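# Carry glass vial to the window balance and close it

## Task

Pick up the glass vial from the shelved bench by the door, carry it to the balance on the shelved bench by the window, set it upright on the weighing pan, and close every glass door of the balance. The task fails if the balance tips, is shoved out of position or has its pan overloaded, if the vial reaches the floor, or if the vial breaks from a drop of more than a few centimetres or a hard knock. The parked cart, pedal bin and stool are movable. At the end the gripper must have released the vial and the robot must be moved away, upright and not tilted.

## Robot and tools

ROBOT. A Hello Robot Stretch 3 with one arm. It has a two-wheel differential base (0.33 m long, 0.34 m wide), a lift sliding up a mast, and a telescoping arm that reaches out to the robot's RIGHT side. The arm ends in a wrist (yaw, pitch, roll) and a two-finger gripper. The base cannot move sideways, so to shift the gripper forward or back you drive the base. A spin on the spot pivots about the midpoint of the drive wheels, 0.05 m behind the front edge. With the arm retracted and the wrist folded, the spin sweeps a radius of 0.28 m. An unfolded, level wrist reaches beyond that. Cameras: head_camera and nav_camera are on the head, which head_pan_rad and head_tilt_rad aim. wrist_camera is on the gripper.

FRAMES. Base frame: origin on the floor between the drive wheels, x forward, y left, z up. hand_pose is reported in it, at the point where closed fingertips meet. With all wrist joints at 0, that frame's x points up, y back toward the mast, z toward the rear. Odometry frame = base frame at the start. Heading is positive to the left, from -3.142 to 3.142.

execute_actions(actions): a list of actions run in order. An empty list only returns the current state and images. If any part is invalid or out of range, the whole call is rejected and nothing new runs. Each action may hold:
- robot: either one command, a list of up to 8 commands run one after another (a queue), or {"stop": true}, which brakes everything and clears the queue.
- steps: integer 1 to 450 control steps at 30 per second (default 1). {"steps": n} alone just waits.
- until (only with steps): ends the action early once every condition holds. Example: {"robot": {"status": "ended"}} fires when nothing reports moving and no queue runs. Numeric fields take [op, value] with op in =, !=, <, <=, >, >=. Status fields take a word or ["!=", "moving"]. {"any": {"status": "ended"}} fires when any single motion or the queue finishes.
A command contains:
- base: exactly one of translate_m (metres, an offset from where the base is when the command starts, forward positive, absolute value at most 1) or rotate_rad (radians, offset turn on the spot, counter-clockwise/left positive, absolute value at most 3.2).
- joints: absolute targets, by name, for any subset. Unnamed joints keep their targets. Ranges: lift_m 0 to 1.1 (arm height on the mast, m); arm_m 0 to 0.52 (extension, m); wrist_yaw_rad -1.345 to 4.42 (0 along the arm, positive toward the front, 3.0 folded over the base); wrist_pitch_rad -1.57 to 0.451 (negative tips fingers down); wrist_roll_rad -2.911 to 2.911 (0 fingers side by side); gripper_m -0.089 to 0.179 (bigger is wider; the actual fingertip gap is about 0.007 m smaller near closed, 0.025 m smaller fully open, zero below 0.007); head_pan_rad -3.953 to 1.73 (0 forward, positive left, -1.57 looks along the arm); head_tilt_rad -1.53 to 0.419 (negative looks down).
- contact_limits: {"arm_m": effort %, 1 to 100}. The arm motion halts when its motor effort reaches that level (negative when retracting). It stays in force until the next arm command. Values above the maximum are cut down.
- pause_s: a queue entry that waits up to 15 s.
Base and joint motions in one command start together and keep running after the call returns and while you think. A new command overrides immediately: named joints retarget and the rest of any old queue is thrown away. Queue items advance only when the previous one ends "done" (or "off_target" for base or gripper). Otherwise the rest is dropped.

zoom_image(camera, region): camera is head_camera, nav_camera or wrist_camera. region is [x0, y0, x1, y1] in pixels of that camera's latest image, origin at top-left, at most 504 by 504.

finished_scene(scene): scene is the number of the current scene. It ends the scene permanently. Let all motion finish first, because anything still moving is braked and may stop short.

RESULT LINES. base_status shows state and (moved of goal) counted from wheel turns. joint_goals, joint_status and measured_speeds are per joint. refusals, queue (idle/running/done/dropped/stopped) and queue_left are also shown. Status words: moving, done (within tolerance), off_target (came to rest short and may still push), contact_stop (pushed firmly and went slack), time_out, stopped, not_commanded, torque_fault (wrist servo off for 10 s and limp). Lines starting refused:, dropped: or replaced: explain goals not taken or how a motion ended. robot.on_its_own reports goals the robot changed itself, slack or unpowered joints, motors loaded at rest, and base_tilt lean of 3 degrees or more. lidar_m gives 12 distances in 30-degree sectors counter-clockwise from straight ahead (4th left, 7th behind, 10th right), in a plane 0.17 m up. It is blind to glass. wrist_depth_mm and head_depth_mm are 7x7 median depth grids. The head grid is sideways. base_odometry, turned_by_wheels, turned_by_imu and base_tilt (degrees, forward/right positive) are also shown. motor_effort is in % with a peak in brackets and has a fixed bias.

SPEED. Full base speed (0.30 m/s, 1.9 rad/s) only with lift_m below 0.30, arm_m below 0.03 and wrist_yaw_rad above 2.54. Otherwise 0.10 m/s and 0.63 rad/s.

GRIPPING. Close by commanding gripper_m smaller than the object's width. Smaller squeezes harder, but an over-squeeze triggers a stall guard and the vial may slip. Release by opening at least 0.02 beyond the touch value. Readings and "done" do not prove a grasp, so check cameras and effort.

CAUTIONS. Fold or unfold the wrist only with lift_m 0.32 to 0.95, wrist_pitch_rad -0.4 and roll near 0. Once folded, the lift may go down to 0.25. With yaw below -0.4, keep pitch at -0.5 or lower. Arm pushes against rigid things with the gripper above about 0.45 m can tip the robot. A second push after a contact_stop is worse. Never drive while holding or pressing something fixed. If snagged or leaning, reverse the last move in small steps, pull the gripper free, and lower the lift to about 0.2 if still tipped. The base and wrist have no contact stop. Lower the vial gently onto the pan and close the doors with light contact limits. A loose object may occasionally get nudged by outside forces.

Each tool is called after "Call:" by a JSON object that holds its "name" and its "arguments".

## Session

Call:
{"name": "execute_actions", "arguments": {"actions": []}}

Scene clock: 0.00 s.
robot.base_odometry: x=+0.000 y=+0.000 heading=+0.000 (m, m, rad; robot's odometry frame)
robot.turned_by_wheels: +0.000 (rad since the last result)
robot.turned_by_imu: +0.000 (rad since the last result)
robot.base_tilt: forward=+0.3 right=-2.1 (deg)
robot.lidar_m: 2.05 1.36 1.41 1.91 2.54 1.99 1.40 1.34 1.39 1.92 1.42 1.62
robot.head_depth_mm: 2091 2566 2597 2599 2596 2635 2204 / 2079 2440 2477 2482 2503 2519 2196 / 2049 2301 2321 2314 2330 2358 2188 / 2063 2144 2162 2167 2184 2208 2166 / 1992 2044 2055 2070 2066 2077 2072 / 1907 1929 1940 1954 1969 1968 1962 / 1822 1821 1848 1854 1866 1856 1882
robot.base_status: not_commanded
robot.joint_positions: lift_m=+0.427 arm_m=+0.002 wrist_yaw_rad=+2.979 wrist_pitch_rad=-0.343 wrist_roll_rad=-0.017 gripper_m=+0.037 head_pan_rad=-0.001 head_tilt_rad=-0.022
robot.joint_goals: lift_m=+0.427 arm_m=+0.002 wrist_yaw_rad=+2.979 wrist_pitch_rad=-0.343 wrist_roll_rad=-0.017 gripper_m=+0.037 head_pan_rad=-0.001 head_tilt_rad=-0.022
robot.joint_status: lift_m=not_commanded arm_m=not_commanded wrist_yaw_rad=not_commanded wrist_pitch_rad=not_commanded wrist_roll_rad=not_commanded gripper_m=not_commanded head_pan_rad=not_commanded head_tilt_rad=not_commanded
robot.measured_speeds: translate_m=+0.000 rotate_rad=+0.000 lift_m=+0.000 arm_m=+0.000 wrist_yaw_rad=+0.000 wrist_pitch_rad=+0.000 wrist_roll_rad=+0.000 head_pan_rad=+0.000 head_tilt_rad=+0.000
robot: refusals=0 queue=idle queue_left=0
robot.motor_effort: left_wheel=+0 right_wheel=+0 lift_m=+40 arm_m=-1 wrist_yaw_rad=+0 wrist_pitch_rad=+4 wrist_roll_rad=+0 gripper_m=+0 head_pan_rad=+1 head_tilt_rad=+2 (%)
robot.hand_pose: x=+0.0165 y=+0.0826 z=+0.4571 quat_wxyz=(+0.177, +0.698, +0.066, +0.691) (m; robot's base frame)
robot.wrist_depth_mm: - - - - - - 945 / - - - - - - - / - - - - - - - / - - - - - - - / 828 808 - 843 837 816 839 / 691 674 - 688 673 678 679 / 570 577 577 579 576 585 591
pictures: head_camera (sideways: a quarter turn clockwise sets it upright), nav_camera (sideways: a quarter turn counterclockwise sets it upright), wrist_camera
Images, in order (width x height): head_camera 896x504, nav_camera 672x504, wrist_camera 644x364.

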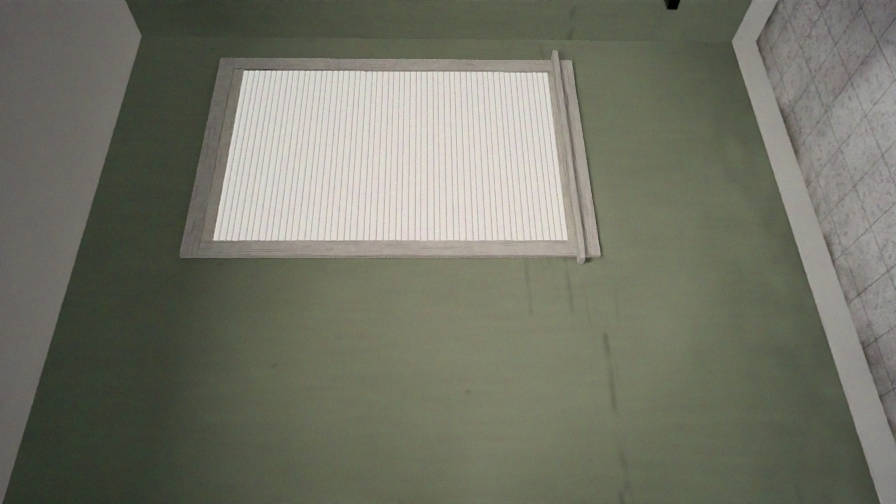

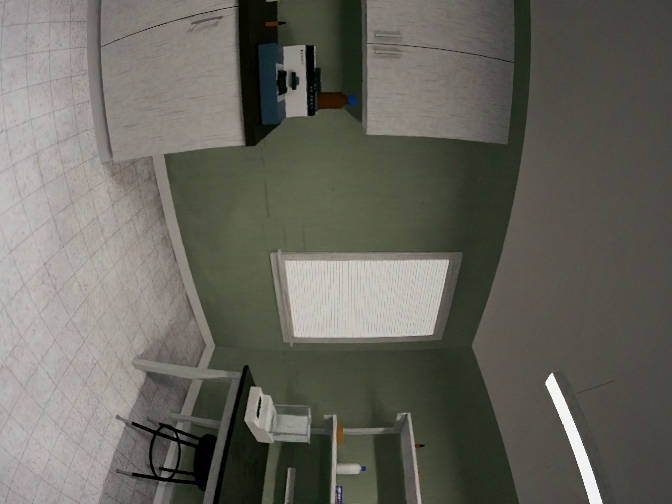

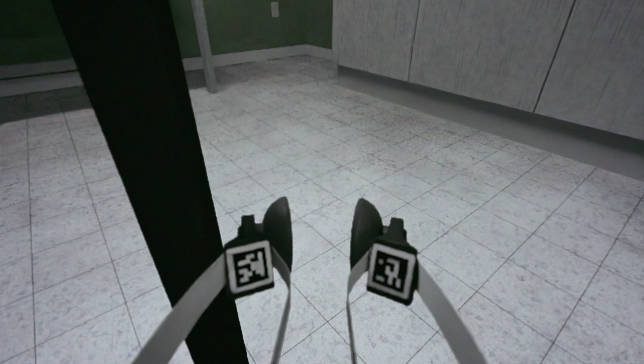

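The layout is the same; the vial bench is at about heading 2.08.

Call:
{"name": "execute_actions", "arguments": {"actions": [{"robot":[{"joints":{"lift_m":0.27,"wrist_pitch_rad":-0.4,"head_tilt_rad":-0.4}},{"base":{"rotate_rad":2.09}},{"base":{"translate_m":0.5}}],"steps":450,"until":{"robot":{"status":"ended"}}}]}}

Scene clock: 8.90 s.
robot.base_odometry: x=-0.248 y=+0.434 heading=+2.090 (m, m, rad; robot's odometry frame)
robot.turned_by_wheels: +2.090 (rad since the last result)
robot.turned_by_imu: +2.082 (rad since the last result)
robot.base_tilt: forward=+0.2 right=-2.1 (deg)
robot.lidar_m: 2.03 1.55 1.91 1.36 1.40 2.02 1.91 2.08 1.41 1.34 1.38 1.54
robot.head_depth_mm: 1778 1888 2023 1542 2238 1707 1414 / 1806 1914 2028 1551 2235 1738 1417 / 1806 1913 1996 1555 2232 1735 1410 / 1798 1908 2003 1540 2227 1741 1421 / 1798 1882 2005 1551 2225 1745 1414 / 1798 1887 1980 1551 2195 1741 1417 / 1788 1881 2002 1558 2205 1746 1414
robot.base_status: done (translate_m +0.5000 of +0.5000)
robot.joint_positions: lift_m=+0.270 arm_m=+0.002 wrist_yaw_rad=+2.979 wrist_pitch_rad=-0.412 wrist_roll_rad=-0.017 gripper_m=+0.037 head_pan_rad=-0.001 head_tilt_rad=-0.396
robot.joint_goals: lift_m=+0.270 arm_m=+0.002 wrist_yaw_rad=+2.979 wrist_pitch_rad=-0.400 wrist_roll_rad=-0.017 gripper_m=+0.037 head_pan_rad=-0.001 head_tilt_rad=-0.400
robot.joint_status: lift_m=done arm_m=not_commanded wrist_yaw_rad=not_commanded wrist_pitch_rad=done wrist_roll_rad=not_commanded gripper_m=not_commanded head_pan_rad=not_commanded head_tilt_rad=done
robot.measured_speeds: translate_m=+0.000 rotate_rad=+0.000 lift_m=+0.000 arm_m=+0.000 wrist_yaw_rad=+0.000 wrist_pitch_rad=+0.000 wrist_roll_rad=+0.000 head_pan_rad=+0.000 head_tilt_rad=+0.000
robot: refusals=0 queue=done queue_left=0
robot.motor_effort: left_wheel=-2(8) right_wheel=+2(11) lift_m=+27(41) arm_m=-1(0) wrist_yaw_rad=+0(0) wrist_pitch_rad=+4(4) wrist_roll_rad=+0(0) gripper_m=+1(0) head_pan_rad=+1(0) head_tilt_rad=-2(29) (%)
robot.hand_pose: x=+0.0153 y=+0.0747 z=+0.2845 quat_wxyz=(+0.200, +0.696, +0.090, +0.684) (m; robot's base frame)
robot.wrist_depth_mm: - - - - - - - / - - - - - - - / 865 - 861 888 869 868 863 / 656 675 671 662 681 662 679 / 549 544 - 547 556 550 542 / 456 484 - - 459 463 453 / - - - - 401 398 399
pictures: head_camera (sideways: a quarter turn clockwise sets it upright), nav_camera (sideways: a quarter turn counterclockwise sets it upright), wrist_camera
Images, in order (width x height): head_camera 896x504, nav_camera 672x504, wrist_camera 644x364.

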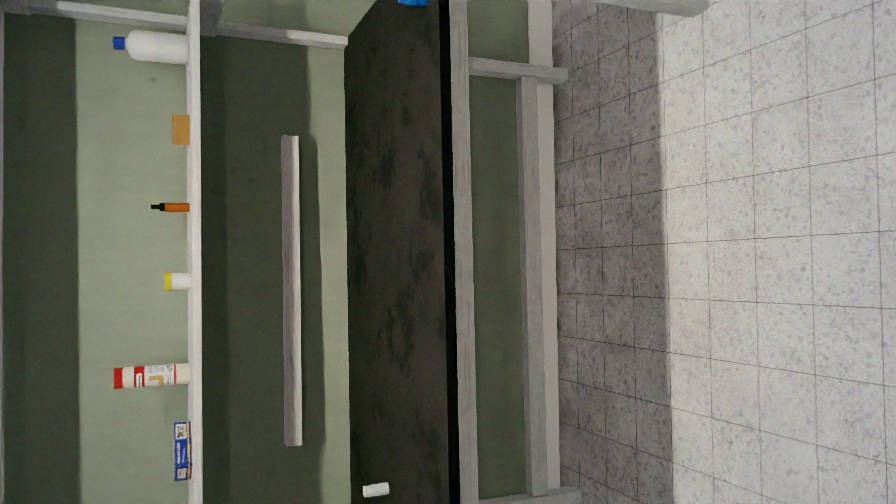

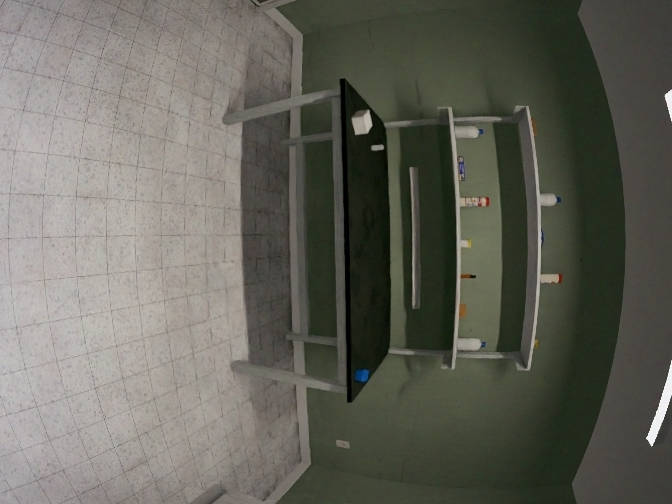

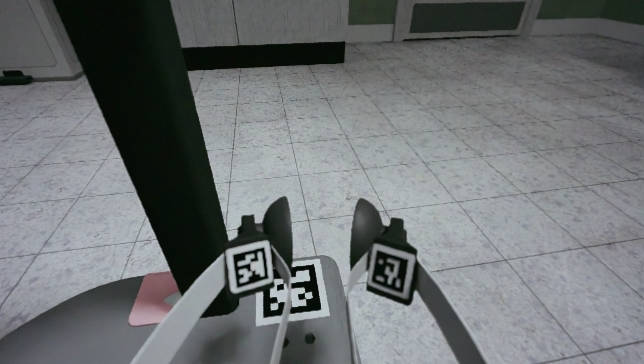

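Call:
{"name": "execute_actions", "arguments": {"actions": [{"robot":[{"base":{"rotate_rad":0.36},"joints":{"head_pan_rad":-1.4,"head_tilt_rad":-0.6}},{"base":{"translate_m":1}},{"base":{"translate_m":0.09}},{"base":{"rotate_rad":1.6}},{"joints":{"lift_m":0.9}},{"joints":{"wrist_yaw_rad":0,"gripper_m":0.11,"wrist_roll_rad":0}},{"joints":{"wrist_pitch_rad":-0.45,"arm_m":0.1}}],"steps":450},{"steps":450,"until":{"robot":{"status":"ended"}}}]}}

Scene clock: 32.37 s.
robot.base_odometry: x=-1.088 y=+1.129 heading=-2.233 (m, m, rad; robot's odometry frame)
robot.turned_by_wheels: +1.960 (rad since the last result)
robot.turned_by_imu: +1.947 (rad since the last result)
robot.base_tilt: forward=+0.3 right=-2.1 (deg)
robot.lidar_m: 1.21 1.23 2.39 3.18 1.88 1.69 1.07 1.11 0.99 0.99 0.51 1.46
robot.head_depth_mm: 897 1005 1100 930 - - 495 / 762 1054 1144 933 - - 514 / 877 1086 1156 932 757 606 550 / 1048 1178 1310 937 656 605 1193 / 1127 1250 1405 1549 734 606 1243 / 1192 1327 1503 1732 735 656 896 / 1271 1431 1626 1882 1765 1389 1249
robot.base_status: done (rotate_rad +1.5999 of +1.6000)
robot.joint_positions: lift_m=+0.900 arm_m=+0.100 wrist_yaw_rad=+0.002 wrist_pitch_rad=-0.460 wrist_roll_rad=-0.005 gripper_m=+0.110 head_pan_rad=-1.393 head_tilt_rad=-0.593
robot.joint_goals: lift_m=+0.900 arm_m=+0.100 wrist_yaw_rad=+0.000 wrist_pitch_rad=-0.450 wrist_roll_rad=+0.000 gripper_m=+0.110 head_pan_rad=-1.400 head_tilt_rad=-0.600
robot.joint_status: lift_m=done arm_m=done wrist_yaw_rad=done wrist_pitch_rad=done wrist_roll_rad=done gripper_m=done head_pan_rad=done head_tilt_rad=done
robot.measured_speeds: translate_m=+0.000 rotate_rad=+0.000 lift_m=+0.000 arm_m=+0.000 wrist_yaw_rad=+0.000 wrist_pitch_rad=+0.000 wrist_roll_rad=+0.000 head_pan_rad=+0.000 head_tilt_rad=+0.000
robot: refusals=0 queue=done queue_left=0
robot.motor_effort: left_wheel=-2(9) right_wheel=+2(10) lift_m=+52(55) arm_m=+3(3) wrist_yaw_rad=-2(4) wrist_pitch_rad=+3(3) wrist_roll_rad=+2(3) gripper_m=+0(80) head_pan_rad=-2(42) head_tilt_rad=-4(22) (%)
robot.hand_pose: x=-0.0212 y=-0.4634 z=+0.9029 quat_wxyz=(+0.691, +0.162, -0.686, -0.161) (m; robot's base frame)
robot.wrist_depth_mm: - 921 831 730 687 616 569 / - - 908 714 699 659 613 / - - 521 518 519 515 511 / - 417 410 415 408 409 407 / - 276 343 340 338 344 340 / 293 227 281 292 290 294 288 / 264 209 242 255 253 252 251
pictures: head_camera (sideways: a quarter turn clockwise sets it upright), nav_camera (sideways: a quarter turn counterclockwise sets it upright), wrist_camera
Images, in order (width x height): head_camera 896x504, nav_camera 672x504, wrist_camera 644x364.

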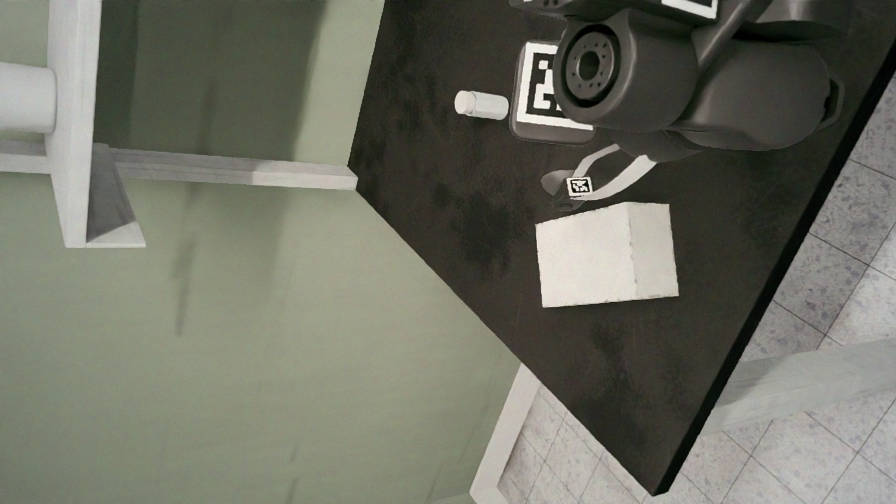

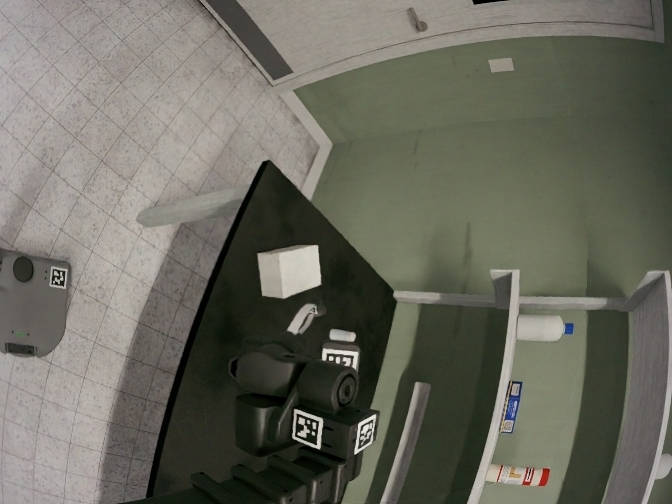

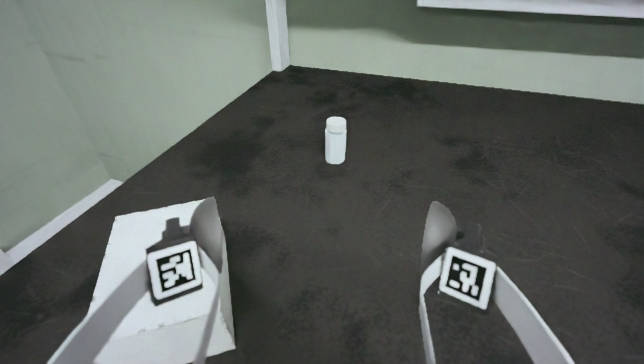

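Call:
{"name": "execute_actions", "arguments": {"actions": [{"robot":[{"joints":{"arm_m":0.28},"base":{"translate_m":-0.015}},{"joints":{"lift_m":0.818,"arm_m":0.35}}],"steps":450,"until":{"robot":{"status":"ended"}}}]}}

Scene clock: 37.20 s.
robot.base_odometry: x=-1.078 y=+1.141 heading=-2.233 (m, m, rad; robot's odometry frame)
robot.turned_by_wheels: +0.000 (rad since the last result)
robot.turned_by_imu: -0.001 (rad since the last result)
robot.base_tilt: forward=+0.3 right=-2.0 (deg)
robot.lidar_m: 1.23 1.25 2.75 3.17 1.86 1.68 1.06 1.11 0.99 0.99 0.51 1.47
robot.head_depth_mm: 896 1000 1092 - 701 605 516 / 764 1052 1146 - 713 606 526 / 892 1085 1157 932 734 607 551 / 1027 1169 1303 932 655 605 1193 / 1123 1245 1393 1521 713 605 1247 / 1188 1328 1504 1710 736 640 900 / 1268 1418 1618 1880 1768 1364 1249
robot.base_status: done (translate_m -0.0150 of -0.0150)
robot.joint_positions: lift_m=+0.818 arm_m=+0.350 wrist_yaw_rad=+0.001 wrist_pitch_rad=-0.461 wrist_roll_rad=-0.005 gripper_m=+0.110 head_pan_rad=-1.393 head_tilt_rad=-0.593
robot.joint_goals: lift_m=+0.818 arm_m=+0.350 wrist_yaw_rad=+0.000 wrist_pitch_rad=-0.450 wrist_roll_rad=+0.000 gripper_m=+0.110 head_pan_rad=-1.400 head_tilt_rad=-0.600
robot.joint_status: lift_m=done arm_m=done wrist_yaw_rad=done wrist_pitch_rad=done wrist_roll_rad=done gripper_m=done head_pan_rad=done head_tilt_rad=done
robot.measured_speeds: translate_m=+0.000 rotate_rad=+0.000 lift_m=+0.000 arm_m=+0.000 wrist_yaw_rad=+0.000 wrist_pitch_rad=+0.000 wrist_roll_rad=+0.000 head_pan_rad=+0.000 head_tilt_rad=+0.000
robot: refusals=0 queue=done queue_left=0
robot.motor_effort: left_wheel=-2(7) right_wheel=+2(3) lift_m=+27(53) arm_m=+4(3) wrist_yaw_rad=-1(2) wrist_pitch_rad=+3(3) wrist_roll_rad=+2(2) gripper_m=+0(1) head_pan_rad=-2(3) head_tilt_rad=-4(4) (%)
robot.hand_pose: x=-0.0212 y=-0.7134 z=+0.8216 quat_wxyz=(+0.690, +0.163, -0.686, -0.161) (m; robot's base frame)
robot.wrist_depth_mm: 708 641 550 517 470 425 394 / 833 713 509 477 483 447 426 / - 780 353 360 355 356 347 / - 283 283 281 279 281 279 / 235 234 233 218 230 235 232 / 201 200 200 193 198 201 196 / 178 174 173 174 173 173 172
pictures: head_camera (sideways: a quarter turn clockwise sets it upright), nav_camera (sideways: a quarter turn counterclockwise sets it upright), wrist_camera
Images, in order (width x height): head_camera 896x504, nav_camera 672x504, wrist_camera 644x364.

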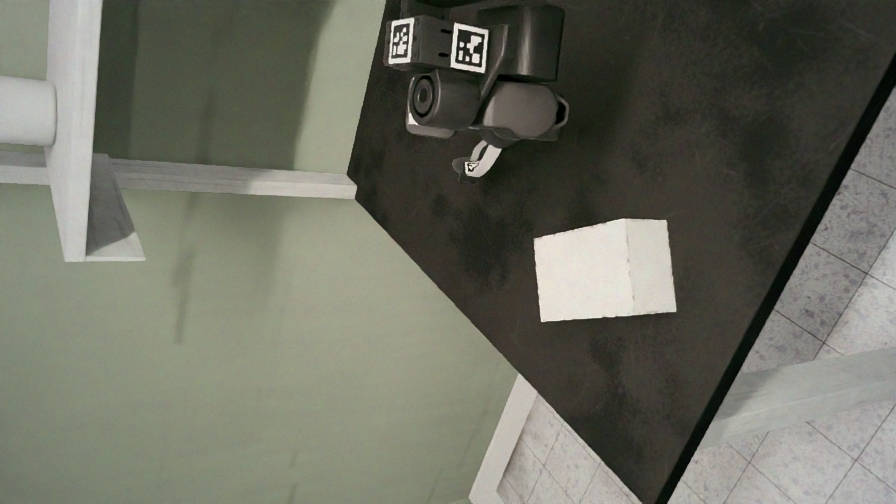

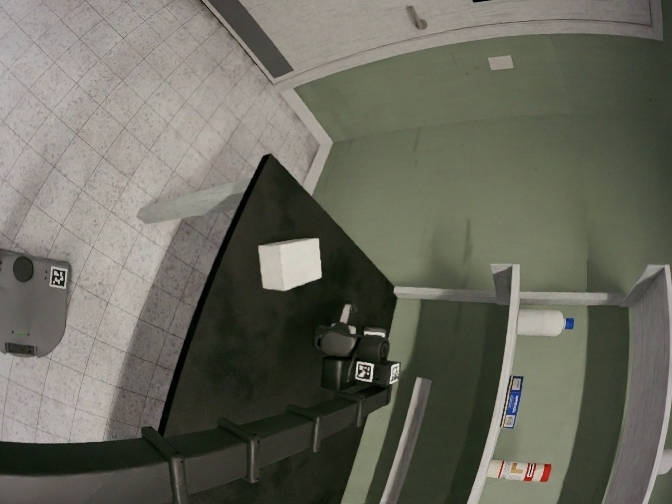

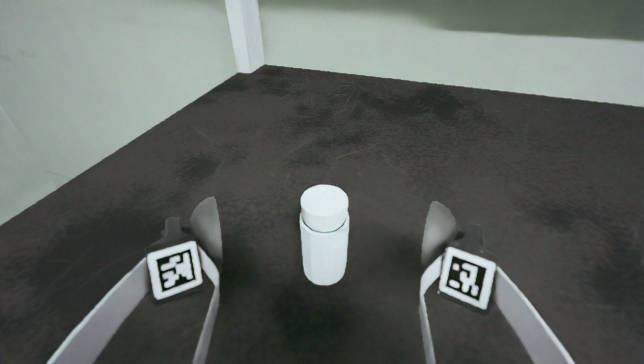

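Call:
{"name": "execute_actions", "arguments": {"actions": [{"robot":[{"joints":{"arm_m":0.368,"lift_m":0.806}},{"joints":{"gripper_m":-0.025}},{"joints":{"lift_m":0.83}}],"steps":450,"until":{"robot":{"status":"ended"}}}]}}

Call:
{"name": "execute_actions", "arguments": {"actions": [{"robot":[{"joints":{"lift_m":0.98,"arm_m":0,"head_pan_rad":0.15,"head_tilt_rad":-0.5}},{"base":{"rotate_rad":1.39}},{"base":{"translate_m":1},"joints":{"lift_m":1.095}},{"base":{"translate_m":1}},{"base":{"translate_m":0.3}}],"steps":450},{"steps":450},{"steps":450,"until":{"robot":{"status":"ended"}}}]}}

Scene clock: 42.00 s.
robot.base_odometry: x=-1.078 y=+1.141 heading=-2.233 (m, m, rad; robot's odometry frame)
robot.turned_by_wheels: +0.000 (rad since the last result)
robot.turned_by_imu: -0.001 (rad since the last result)
robot.base_tilt: forward=+0.2 right=-2.2 (deg)
robot.lidar_m: 1.23 1.25 2.75 3.19 1.86 1.68 1.06 1.11 0.99 0.99 0.51 1.47
robot.head_depth_mm: 897 1000 1087 - 723 605 514 / 761 1052 1140 - 714 605 526 / 891 1087 1156 933 735 606 550 / 1030 1172 1302 932 653 606 1196 / 1121 1245 1392 1519 714 606 1242 / 1190 1324 1497 1723 735 637 896 / 1267 1418 1614 1887 1778 1362 1247
robot.base_status: done (translate_m -0.0150 of -0.0150)
robot.joint_positions: lift_m=+0.830 arm_m=+0.368 wrist_yaw_rad=+0.001 wrist_pitch_rad=-0.462 wrist_roll_rad=-0.005 gripper_m=-0.024 head_pan_rad=-1.393 head_tilt_rad=-0.593
robot.joint_goals: lift_m=+0.830 arm_m=+0.368 wrist_yaw_rad=+0.000 wrist_pitch_rad=-0.450 wrist_roll_rad=+0.000 gripper_m=-0.025 head_pan_rad=-1.400 head_tilt_rad=-0.600
robot.joint_status: lift_m=done arm_m=done wrist_yaw_rad=done wrist_pitch_rad=done wrist_roll_rad=done gripper_m=done head_pan_rad=done head_tilt_rad=done
robot.measured_speeds: translate_m=+0.000 rotate_rad=+0.000 lift_m=+0.000 arm_m=+0.000 wrist_yaw_rad=+0.000 wrist_pitch_rad=+0.000 wrist_roll_rad=+0.000 head_pan_rad=+0.000 head_tilt_rad=+0.000
robot: refusals=0 queue=done queue_left=0
robot.motor_effort: left_wheel=-2(2) right_wheel=+3(2) lift_m=+52(52) arm_m=+3(4) wrist_yaw_rad=-1(1) wrist_pitch_rad=+4(4) wrist_roll_rad=+2(2) gripper_m=-18(93) head_pan_rad=-3(2) head_tilt_rad=-3(4) (%)
robot.hand_pose: x=-0.0212 y=-0.7312 z=+0.8325 quat_wxyz=(+0.690, +0.163, -0.686, -0.161) (m; robot's base frame)
robot.wrist_depth_mm: 674 614 523 494 452 418 385 / 787 699 568 508 484 447 416 / 941 799 376 378 374 374 372 / - 303 301 296 295 298 296 / 255 250 252 146 247 246 244 / 213 212 206 188 210 211 208 / 185 185 185 184 184 183 183
pictures: head_camera (sideways: a quarter turn clockwise sets it upright), nav_camera (sideways: a quarter turn counterclockwise sets it upright), wrist_camera
Images, in order (width x height): head_camera 896x504, nav_camera 672x504, wrist_camera 644x364.

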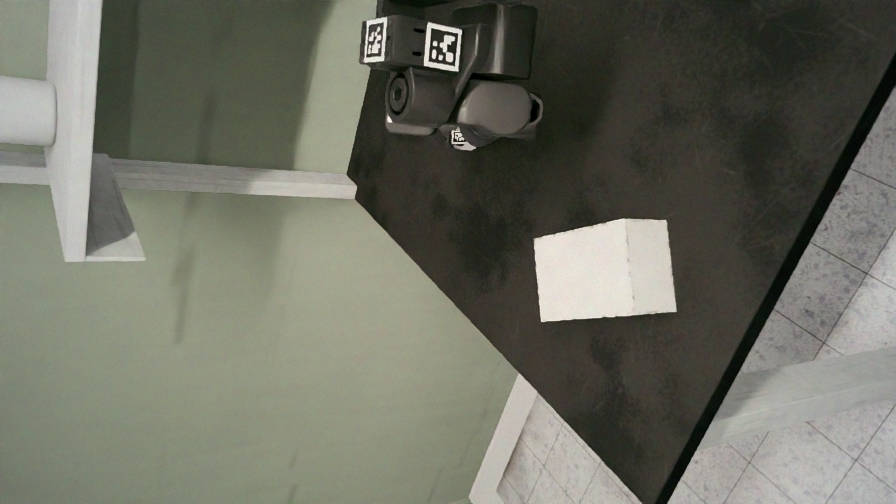

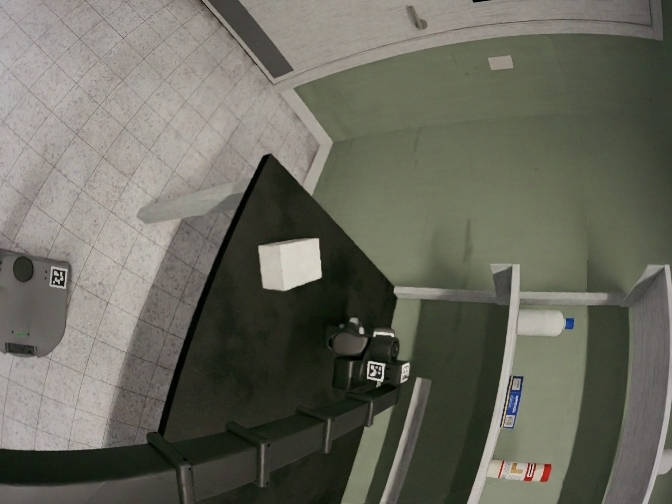

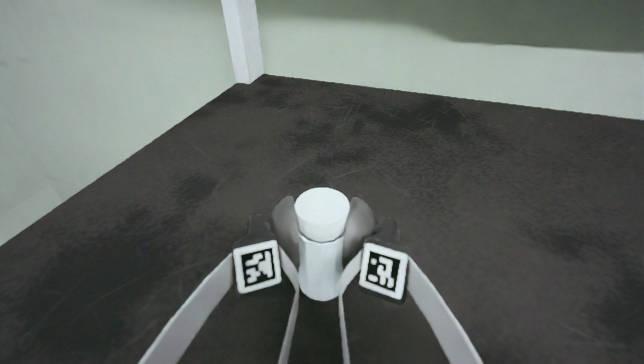

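Scene clock: 75.90 s.
robot.base_odometry: x=+0.451 y=-0.577 heading=-0.843 (m, m, rad; robot's odometry frame)
robot.turned_by_wheels: +1.390 (rad since the last result)
robot.turned_by_imu: +1.379 (rad since the last result)
robot.base_tilt: forward=+0.4 right=-2.1 (deg)
robot.lidar_m: 1.29 0.98 1.20 1.42 1.45 2.25 2.71 1.71 1.39 1.37 1.53 0.74
robot.head_depth_mm: 1113 1211 1312 1075 811 1442 1302 / 1129 1247 1343 1077 811 1482 1312 / 1159 1283 1380 1079 812 1518 1309 / 1174 1322 1404 1074 824 1562 1309 / 1229 1359 1455 1078 841 1521 1307 / 1252 1405 1498 1077 873 1563 1313 / 1147 1449 1537 1076 900 1489 1312
robot.base_status: done (translate_m +0.3000 of +0.3000)
robot.joint_positions: lift_m=+1.095 arm_m=+0.003 wrist_yaw_rad=+0.001 wrist_pitch_rad=-0.463 wrist_roll_rad=-0.005 gripper_m=-0.024 head_pan_rad=+0.143 head_tilt_rad=-0.507
robot.joint_goals: lift_m=+1.095 arm_m=+0.000 wrist_yaw_rad=+0.000 wrist_pitch_rad=-0.450 wrist_roll_rad=+0.000 gripper_m=-0.025 head_pan_rad=+0.150 head_tilt_rad=-0.500
robot.joint_status: lift_m=done arm_m=done wrist_yaw_rad=done wrist_pitch_rad=done wrist_roll_rad=done gripper_m=done head_pan_rad=done head_tilt_rad=done
robot.measured_speeds: translate_m=+0.000 rotate_rad=+0.000 lift_m=+0.000 arm_m=+0.000 wrist_yaw_rad=+0.000 wrist_pitch_rad=+0.000 wrist_roll_rad=+0.000 head_pan_rad=+0.000 head_tilt_rad=+0.000
robot: refusals=0 queue=done queue_left=0
robot.motor_effort: left_wheel=-2(6) right_wheel=+1(7) lift_m=+52(53) arm_m=-3(5) wrist_yaw_rad=-2(0) wrist_pitch_rad=+4(4) wrist_roll_rad=+2(1) gripper_m=-18(18) head_pan_rad=+3(41) head_tilt_rad=+4(16) (%)
robot.hand_pose: x=-0.0213 y=-0.3664 z=+1.0974 quat_wxyz=(+0.690, +0.163, -0.686, -0.162) (m; robot's base frame)
robot.wrist_depth_mm: - - - - - - 984 / - - - - - - - / - - - - - - - / - - - - - - - / - - - 146 - - - / - - - - - - - / - - - - - - -
pictures: head_camera (sideways: a quarter turn clockwise sets it upright), nav_camera (sideways: a quarter turn counterclockwise sets it upright), wrist_camera
Images, in order (width x height): head_camera 896x504, nav_camera 672x504, wrist_camera 644x364.

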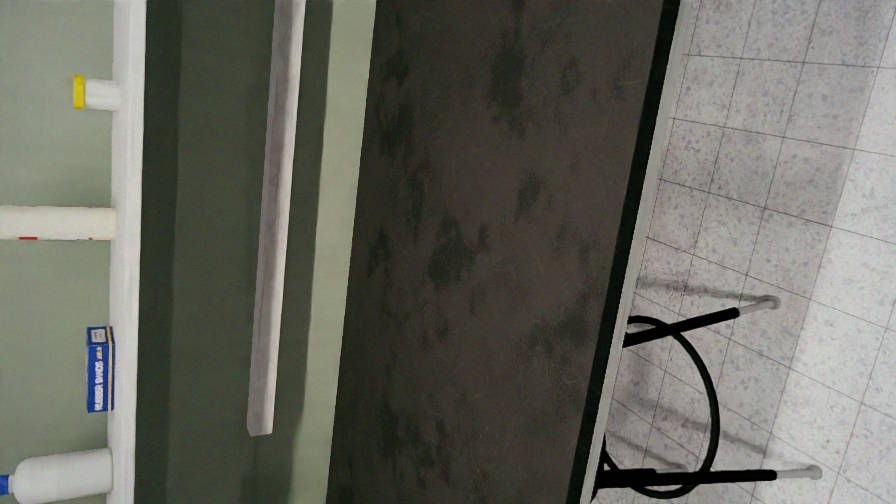

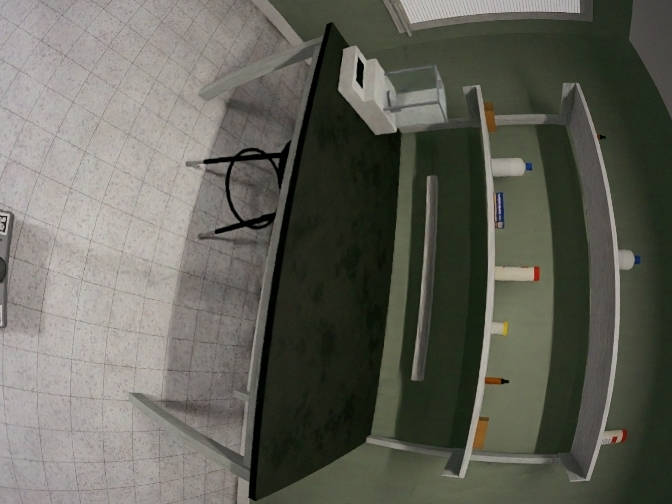

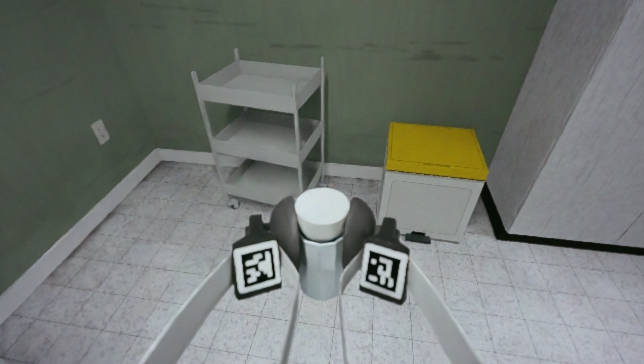

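Call:
{"name": "execute_actions", "arguments": {"actions": [{"robot":[{"base":{"rotate_rad":0.74},"joints":{"lift_m":0.945,"wrist_yaw_rad":1.57,"head_pan_rad":-0.9,"head_tilt_rad":-0.55}},{"base":{"translate_m":0.52}},{"base":{"rotate_rad":0.7}},{"joints":{"arm_m":0.36}}],"steps":450,"until":{"robot":{"status":"ended"}}},{"steps":450,"until":{"robot":{"status":"ended"}}}]}}

Scene clock: 91.37 s.
robot.base_odometry: x=+0.968 y=-0.631 heading=+0.596 (m, m, rad; robot's odometry frame)
robot.turned_by_wheels: +1.440 (rad since the last result)
robot.turned_by_imu: +1.438 (rad since the last result)
robot.base_tilt: forward=+0.4 right=-2.0 (deg)
robot.lidar_m: 1.54 1.24 1.33 2.96 2.49 1.84 1.74 0.83 0.99 0.56 0.48 0.69
robot.head_depth_mm: 912 1020 1103 1010 752 632 531 / 983 1097 1188 1012 777 630 531 / 834 1121 830 869 777 630 532 / 1119 1250 833 792 743 630 557 / 1255 1378 1528 826 707 630 1231 / 1369 1525 1707 832 724 668 1249 / 1480 1595 1736 1866 752 880 1202
robot.base_status: done (rotate_rad +0.6999 of +0.7000)
robot.joint_positions: lift_m=+0.945 arm_m=+0.360 wrist_yaw_rad=+1.568 wrist_pitch_rad=-0.463 wrist_roll_rad=-0.004 gripper_m=-0.024 head_pan_rad=-0.893 head_tilt_rad=-0.543
robot.joint_goals: lift_m=+0.945 arm_m=+0.360 wrist_yaw_rad=+1.570 wrist_pitch_rad=-0.450 wrist_roll_rad=+0.000 gripper_m=-0.025 head_pan_rad=-0.900 head_tilt_rad=-0.550
robot.joint_status: lift_m=done arm_m=done wrist_yaw_rad=done wrist_pitch_rad=done wrist_roll_rad=done gripper_m=done head_pan_rad=done head_tilt_rad=done
robot.measured_speeds: translate_m=+0.000 rotate_rad=+0.000 lift_m=+0.000 arm_m=+0.000 wrist_yaw_rad=+0.000 wrist_pitch_rad=+0.000 wrist_roll_rad=+0.000 head_pan_rad=+0.000 head_tilt_rad=+0.000
robot: refusals=0 queue=done queue_left=0
robot.motor_effort: left_wheel=-2(6) right_wheel=+2(7) lift_m=+27(52) arm_m=+3(4) wrist_yaw_rad=+1(2) wrist_pitch_rad=+4(4) wrist_roll_rad=+1(2) gripper_m=-18(17) head_pan_rad=-3(41) head_tilt_rad=-4(9) (%)
robot.hand_pose: x=+0.1972 y=-0.5053 z=+0.9481 quat_wxyz=(+0.603, +0.600, -0.371, +0.372) (m; robot's base frame)
robot.wrist_depth_mm: - - - - - 829 557 / - - - - 483 908 599 / - - 550 411 407 591 594 / - - 432 409 432 477 471 / - - 414 146 396 390 396 / - 343 332 250 333 339 335 / - 299 296 298 295 297 292
pictures: head_camera (sideways: a quarter turn clockwise sets it upright), nav_camera (sideways: a quarter turn counterclockwise sets it upright), wrist_camera
Images, in order (width x height): head_camera 896x504, nav_camera 672x504, wrist_camera 644x364.

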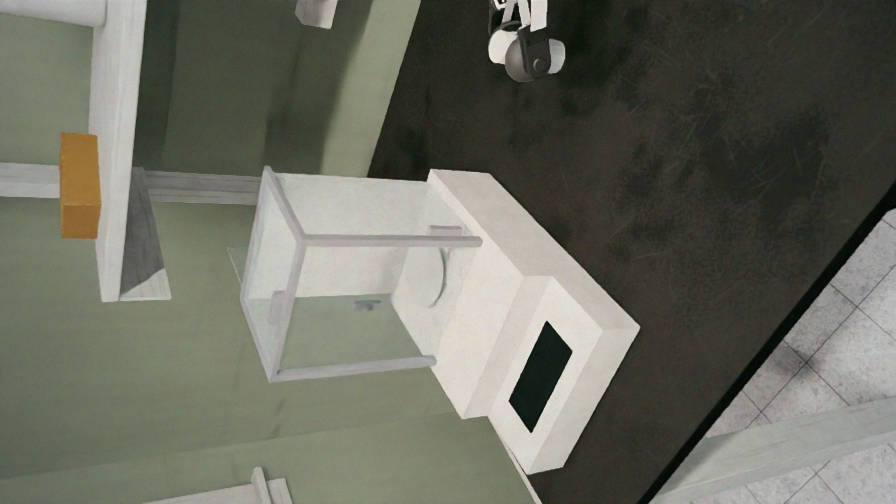

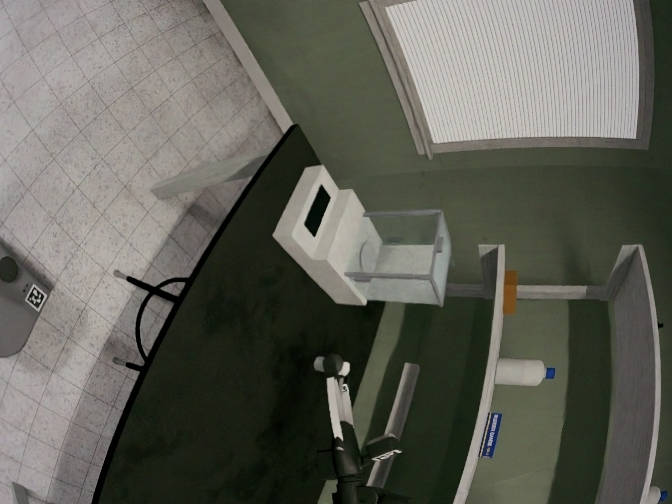

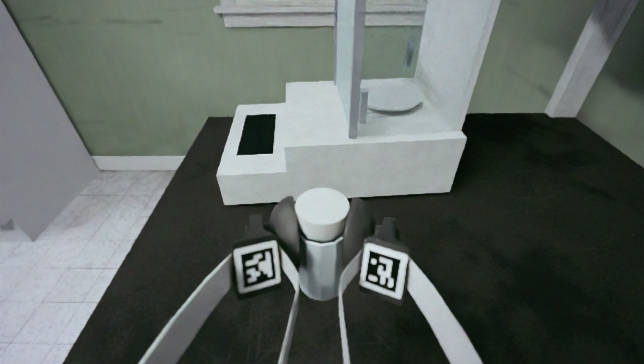

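Call:
{"name": "execute_actions", "arguments": {"actions": [{"robot":[{"joints":{"arm_m":0.1}},{"base":{"translate_m":1},"joints":{"arm_m":0}},{"base":{"translate_m":0.14}},{"base":{"rotate_rad":-1.49},"joints":{"head_pan_rad":-1.5,"head_tilt_rad":-0.6,"wrist_yaw_rad":0}},{"base":{"translate_m":0.57}}],"steps":450},{"steps":450,"until":{"robot":{"status":"ended"}}}]}}

Scene clock: 119.63 s.
robot.base_odometry: x=+2.269 y=-0.434 heading=-0.894 (m, m, rad; robot's odometry frame)
robot.turned_by_wheels: -1.490 (rad since the last result)
robot.turned_by_imu: -1.505 (rad since the last result)
robot.base_tilt: forward=+0.3 right=-2.1 (deg)
robot.lidar_m: 0.52 0.45 0.35 0.35 0.37 0.55 1.37 3.89 0.57 0.76 0.64 0.53
robot.head_depth_mm: 2795 2906 1279 798 673 - - / 2838 3034 1103 733 660 - - / 2876 3067 1212 738 661 - - / 1261 2206 1155 783 692 1391 1241 / 731 1619 1285 935 735 1427 1240 / 604 469 1225 936 735 1363 1197 / 472 475 983 933 759 892 1119
robot.base_status: done (translate_m +0.5700 of +0.5700)
robot.joint_positions: lift_m=+0.945 arm_m=+0.003 wrist_yaw_rad=+0.002 wrist_pitch_rad=-0.463 wrist_roll_rad=-0.004 gripper_m=-0.024 head_pan_rad=-1.493 head_tilt_rad=-0.593
robot.joint_goals: lift_m=+0.945 arm_m=+0.000 wrist_yaw_rad=+0.000 wrist_pitch_rad=-0.450 wrist_roll_rad=+0.000 gripper_m=-0.025 head_pan_rad=-1.500 head_tilt_rad=-0.600
robot.joint_status: lift_m=done arm_m=done wrist_yaw_rad=done wrist_pitch_rad=done wrist_roll_rad=done gripper_m=done head_pan_rad=done head_tilt_rad=done
robot.measured_speeds: translate_m=+0.000 rotate_rad=+0.000 lift_m=+0.000 arm_m=+0.000 wrist_yaw_rad=+0.000 wrist_pitch_rad=+0.000 wrist_roll_rad=+0.000 head_pan_rad=+0.000 head_tilt_rad=+0.000
robot: refusals=0 queue=done queue_left=0
robot.motor_effort: left_wheel=+1(5) right_wheel=-2(6) lift_m=+27(27) arm_m=-3(4) wrist_yaw_rad=-2(4) wrist_pitch_rad=+4(4) wrist_roll_rad=+1(1) gripper_m=-18(18) head_pan_rad=-3(34) head_tilt_rad=-4(13) (%)
robot.hand_pose: x=-0.0211 y=-0.3664 z=+0.9481 quat_wxyz=(+0.690, +0.163, -0.686, -0.162) (m; robot's base frame)
robot.wrist_depth_mm: 525 645 943 - - - - / 537 732 773 813 820 - - / 543 604 570 405 435 - - / 500 484 462 372 379 416 - / 410 406 410 147 396 402 - / 552 571 - - - 432 - / 561 686 - - - 981 -
pictures: head_camera (sideways: a quarter turn clockwise sets it upright), nav_camera (sideways: a quarter turn counterclockwise sets it upright), wrist_camera
Images, in order (width x height): head_camera 896x504, nav_camera 672x504, wrist_camera 644x364.

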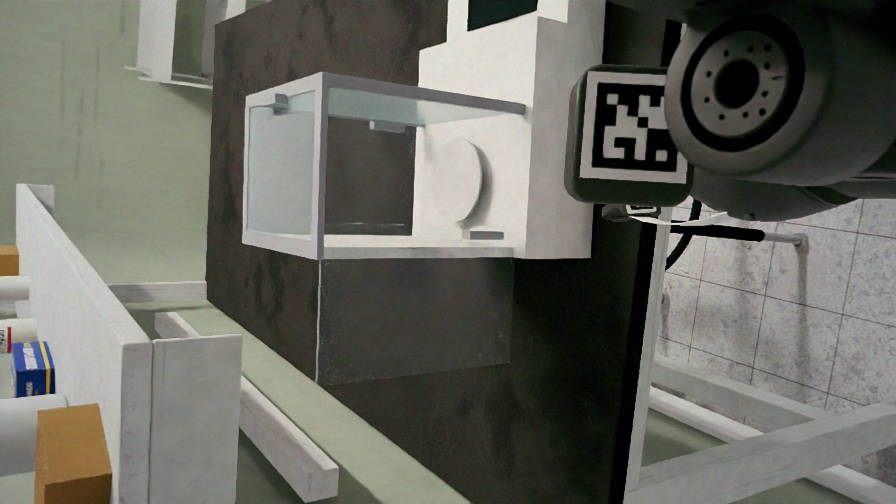

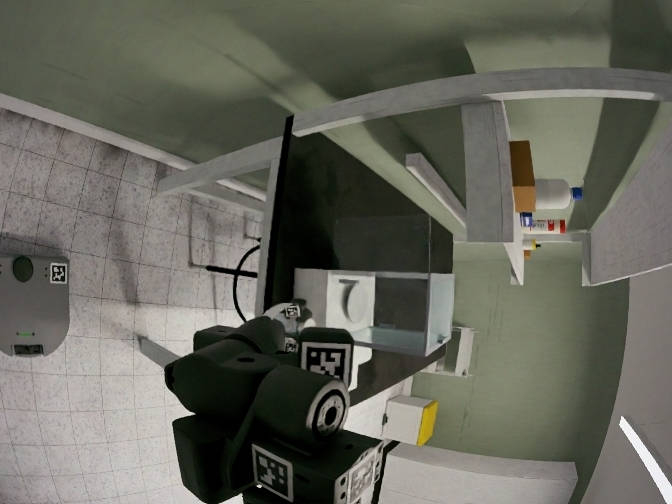

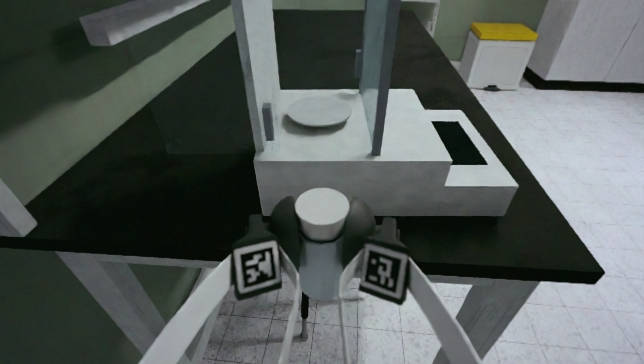

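Call:
{"name": "execute_actions", "arguments": {"actions": [{"robot":[{"joints":{"arm_m":0.24,"lift_m":0.94},"base":{"translate_m":-0.004},"contact_limits":{"arm_m":10}}],"steps":450,"until":{"robot":{"status":"ended"}}}]}}

Scene clock: 123.30 s.
robot.base_odometry: x=+2.266 y=-0.431 heading=-0.894 (m, m, rad; robot's odometry frame)
robot.turned_by_wheels: +0.000 (rad since the last result)
robot.turned_by_imu: -0.001 (rad since the last result)
robot.base_tilt: forward=+0.3 right=-2.1 (deg)
robot.lidar_m: 0.53 0.45 0.35 0.35 0.37 0.55 1.36 3.88 0.57 0.76 0.64 0.53
robot.head_depth_mm: 2802 2917 - - 673 1360 1219 / 2812 3030 1433 - 673 1355 1242 / 2880 3046 1343 - 674 1390 1243 / 1488 2234 1157 837 692 1361 1247 / 726 1686 1282 934 736 1423 1251 / 660 467 1243 934 738 1355 1198 / 473 475 998 937 759 900 1094
robot.base_status: done (translate_m -0.0040 of -0.0040)
robot.joint_positions: lift_m=+0.940 arm_m=+0.240 wrist_yaw_rad=+0.001 wrist_pitch_rad=-0.463 wrist_roll_rad=-0.004 gripper_m=-0.024 head_pan_rad=-1.493 head_tilt_rad=-0.593
robot.joint_goals: lift_m=+0.940 arm_m=+0.240 wrist_yaw_rad=+0.000 wrist_pitch_rad=-0.450 wrist_roll_rad=+0.000 gripper_m=-0.025 head_pan_rad=-1.500 head_tilt_rad=-0.600
robot.joint_status: lift_m=done arm_m=done wrist_yaw_rad=done wrist_pitch_rad=done wrist_roll_rad=done gripper_m=done head_pan_rad=done head_tilt_rad=done
robot.measured_speeds: translate_m=+0.000 rotate_rad=+0.000 lift_m=+0.000 arm_m=+0.000 wrist_yaw_rad=+0.000 wrist_pitch_rad=+0.000 wrist_roll_rad=+0.000 head_pan_rad=+0.000 head_tilt_rad=+0.000
robot: refusals=0 queue=done queue_left=0
robot.motor_effort: left_wheel=+1(3) right_wheel=-2(8) lift_m=+27(29) arm_m=+3(3) wrist_yaw_rad=-2(1) wrist_pitch_rad=+4(4) wrist_roll_rad=+1(1) gripper_m=-18(18) head_pan_rad=-3(2) head_tilt_rad=-4(4) (%)
robot.contact_limits: arm_m 10 (drawing in: default 18, maximum 29; extending or still: default 24, maximum 40)
robot.hand_pose: x=-0.0212 y=-0.6031 z=+0.9431 quat_wxyz=(+0.690, +0.163, -0.686, -0.162) (m; robot's base frame)
robot.wrist_depth_mm: 98 129 - - - - 65 / 98 130 709 805 759 - - / 101 129 253 592 570 88 - / 439 130 255 318 314 95 - / 397 129 222 147 262 271 - / 333 164 213 194 213 224 315 / 291 295 197 197 192 197 230
pictures: head_camera (sideways: a quarter turn clockwise sets it upright), nav_camera (sideways: a quarter turn counterclockwise sets it upright), wrist_camera
Images, in order (width x height): head_camera 896x504, nav_camera 672x504, wrist_camera 644x364.

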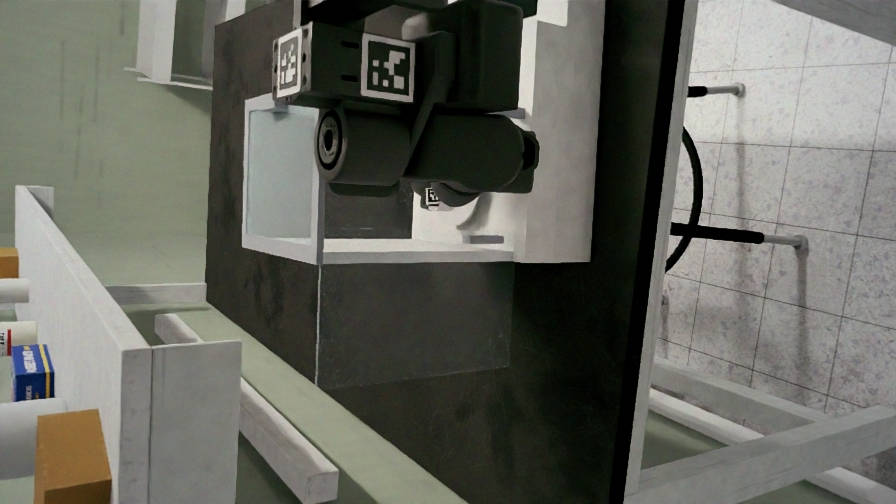

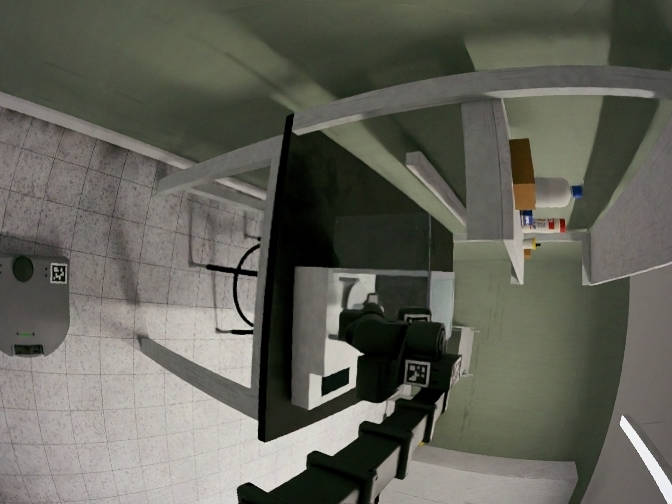

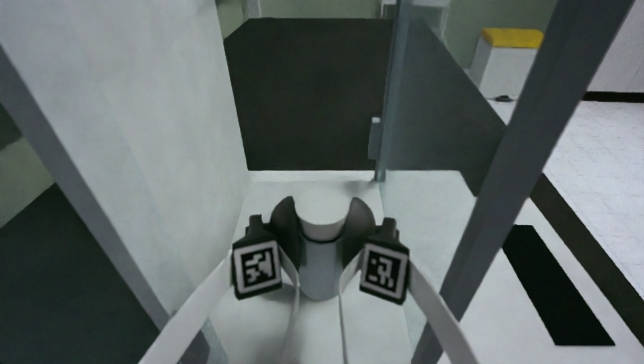

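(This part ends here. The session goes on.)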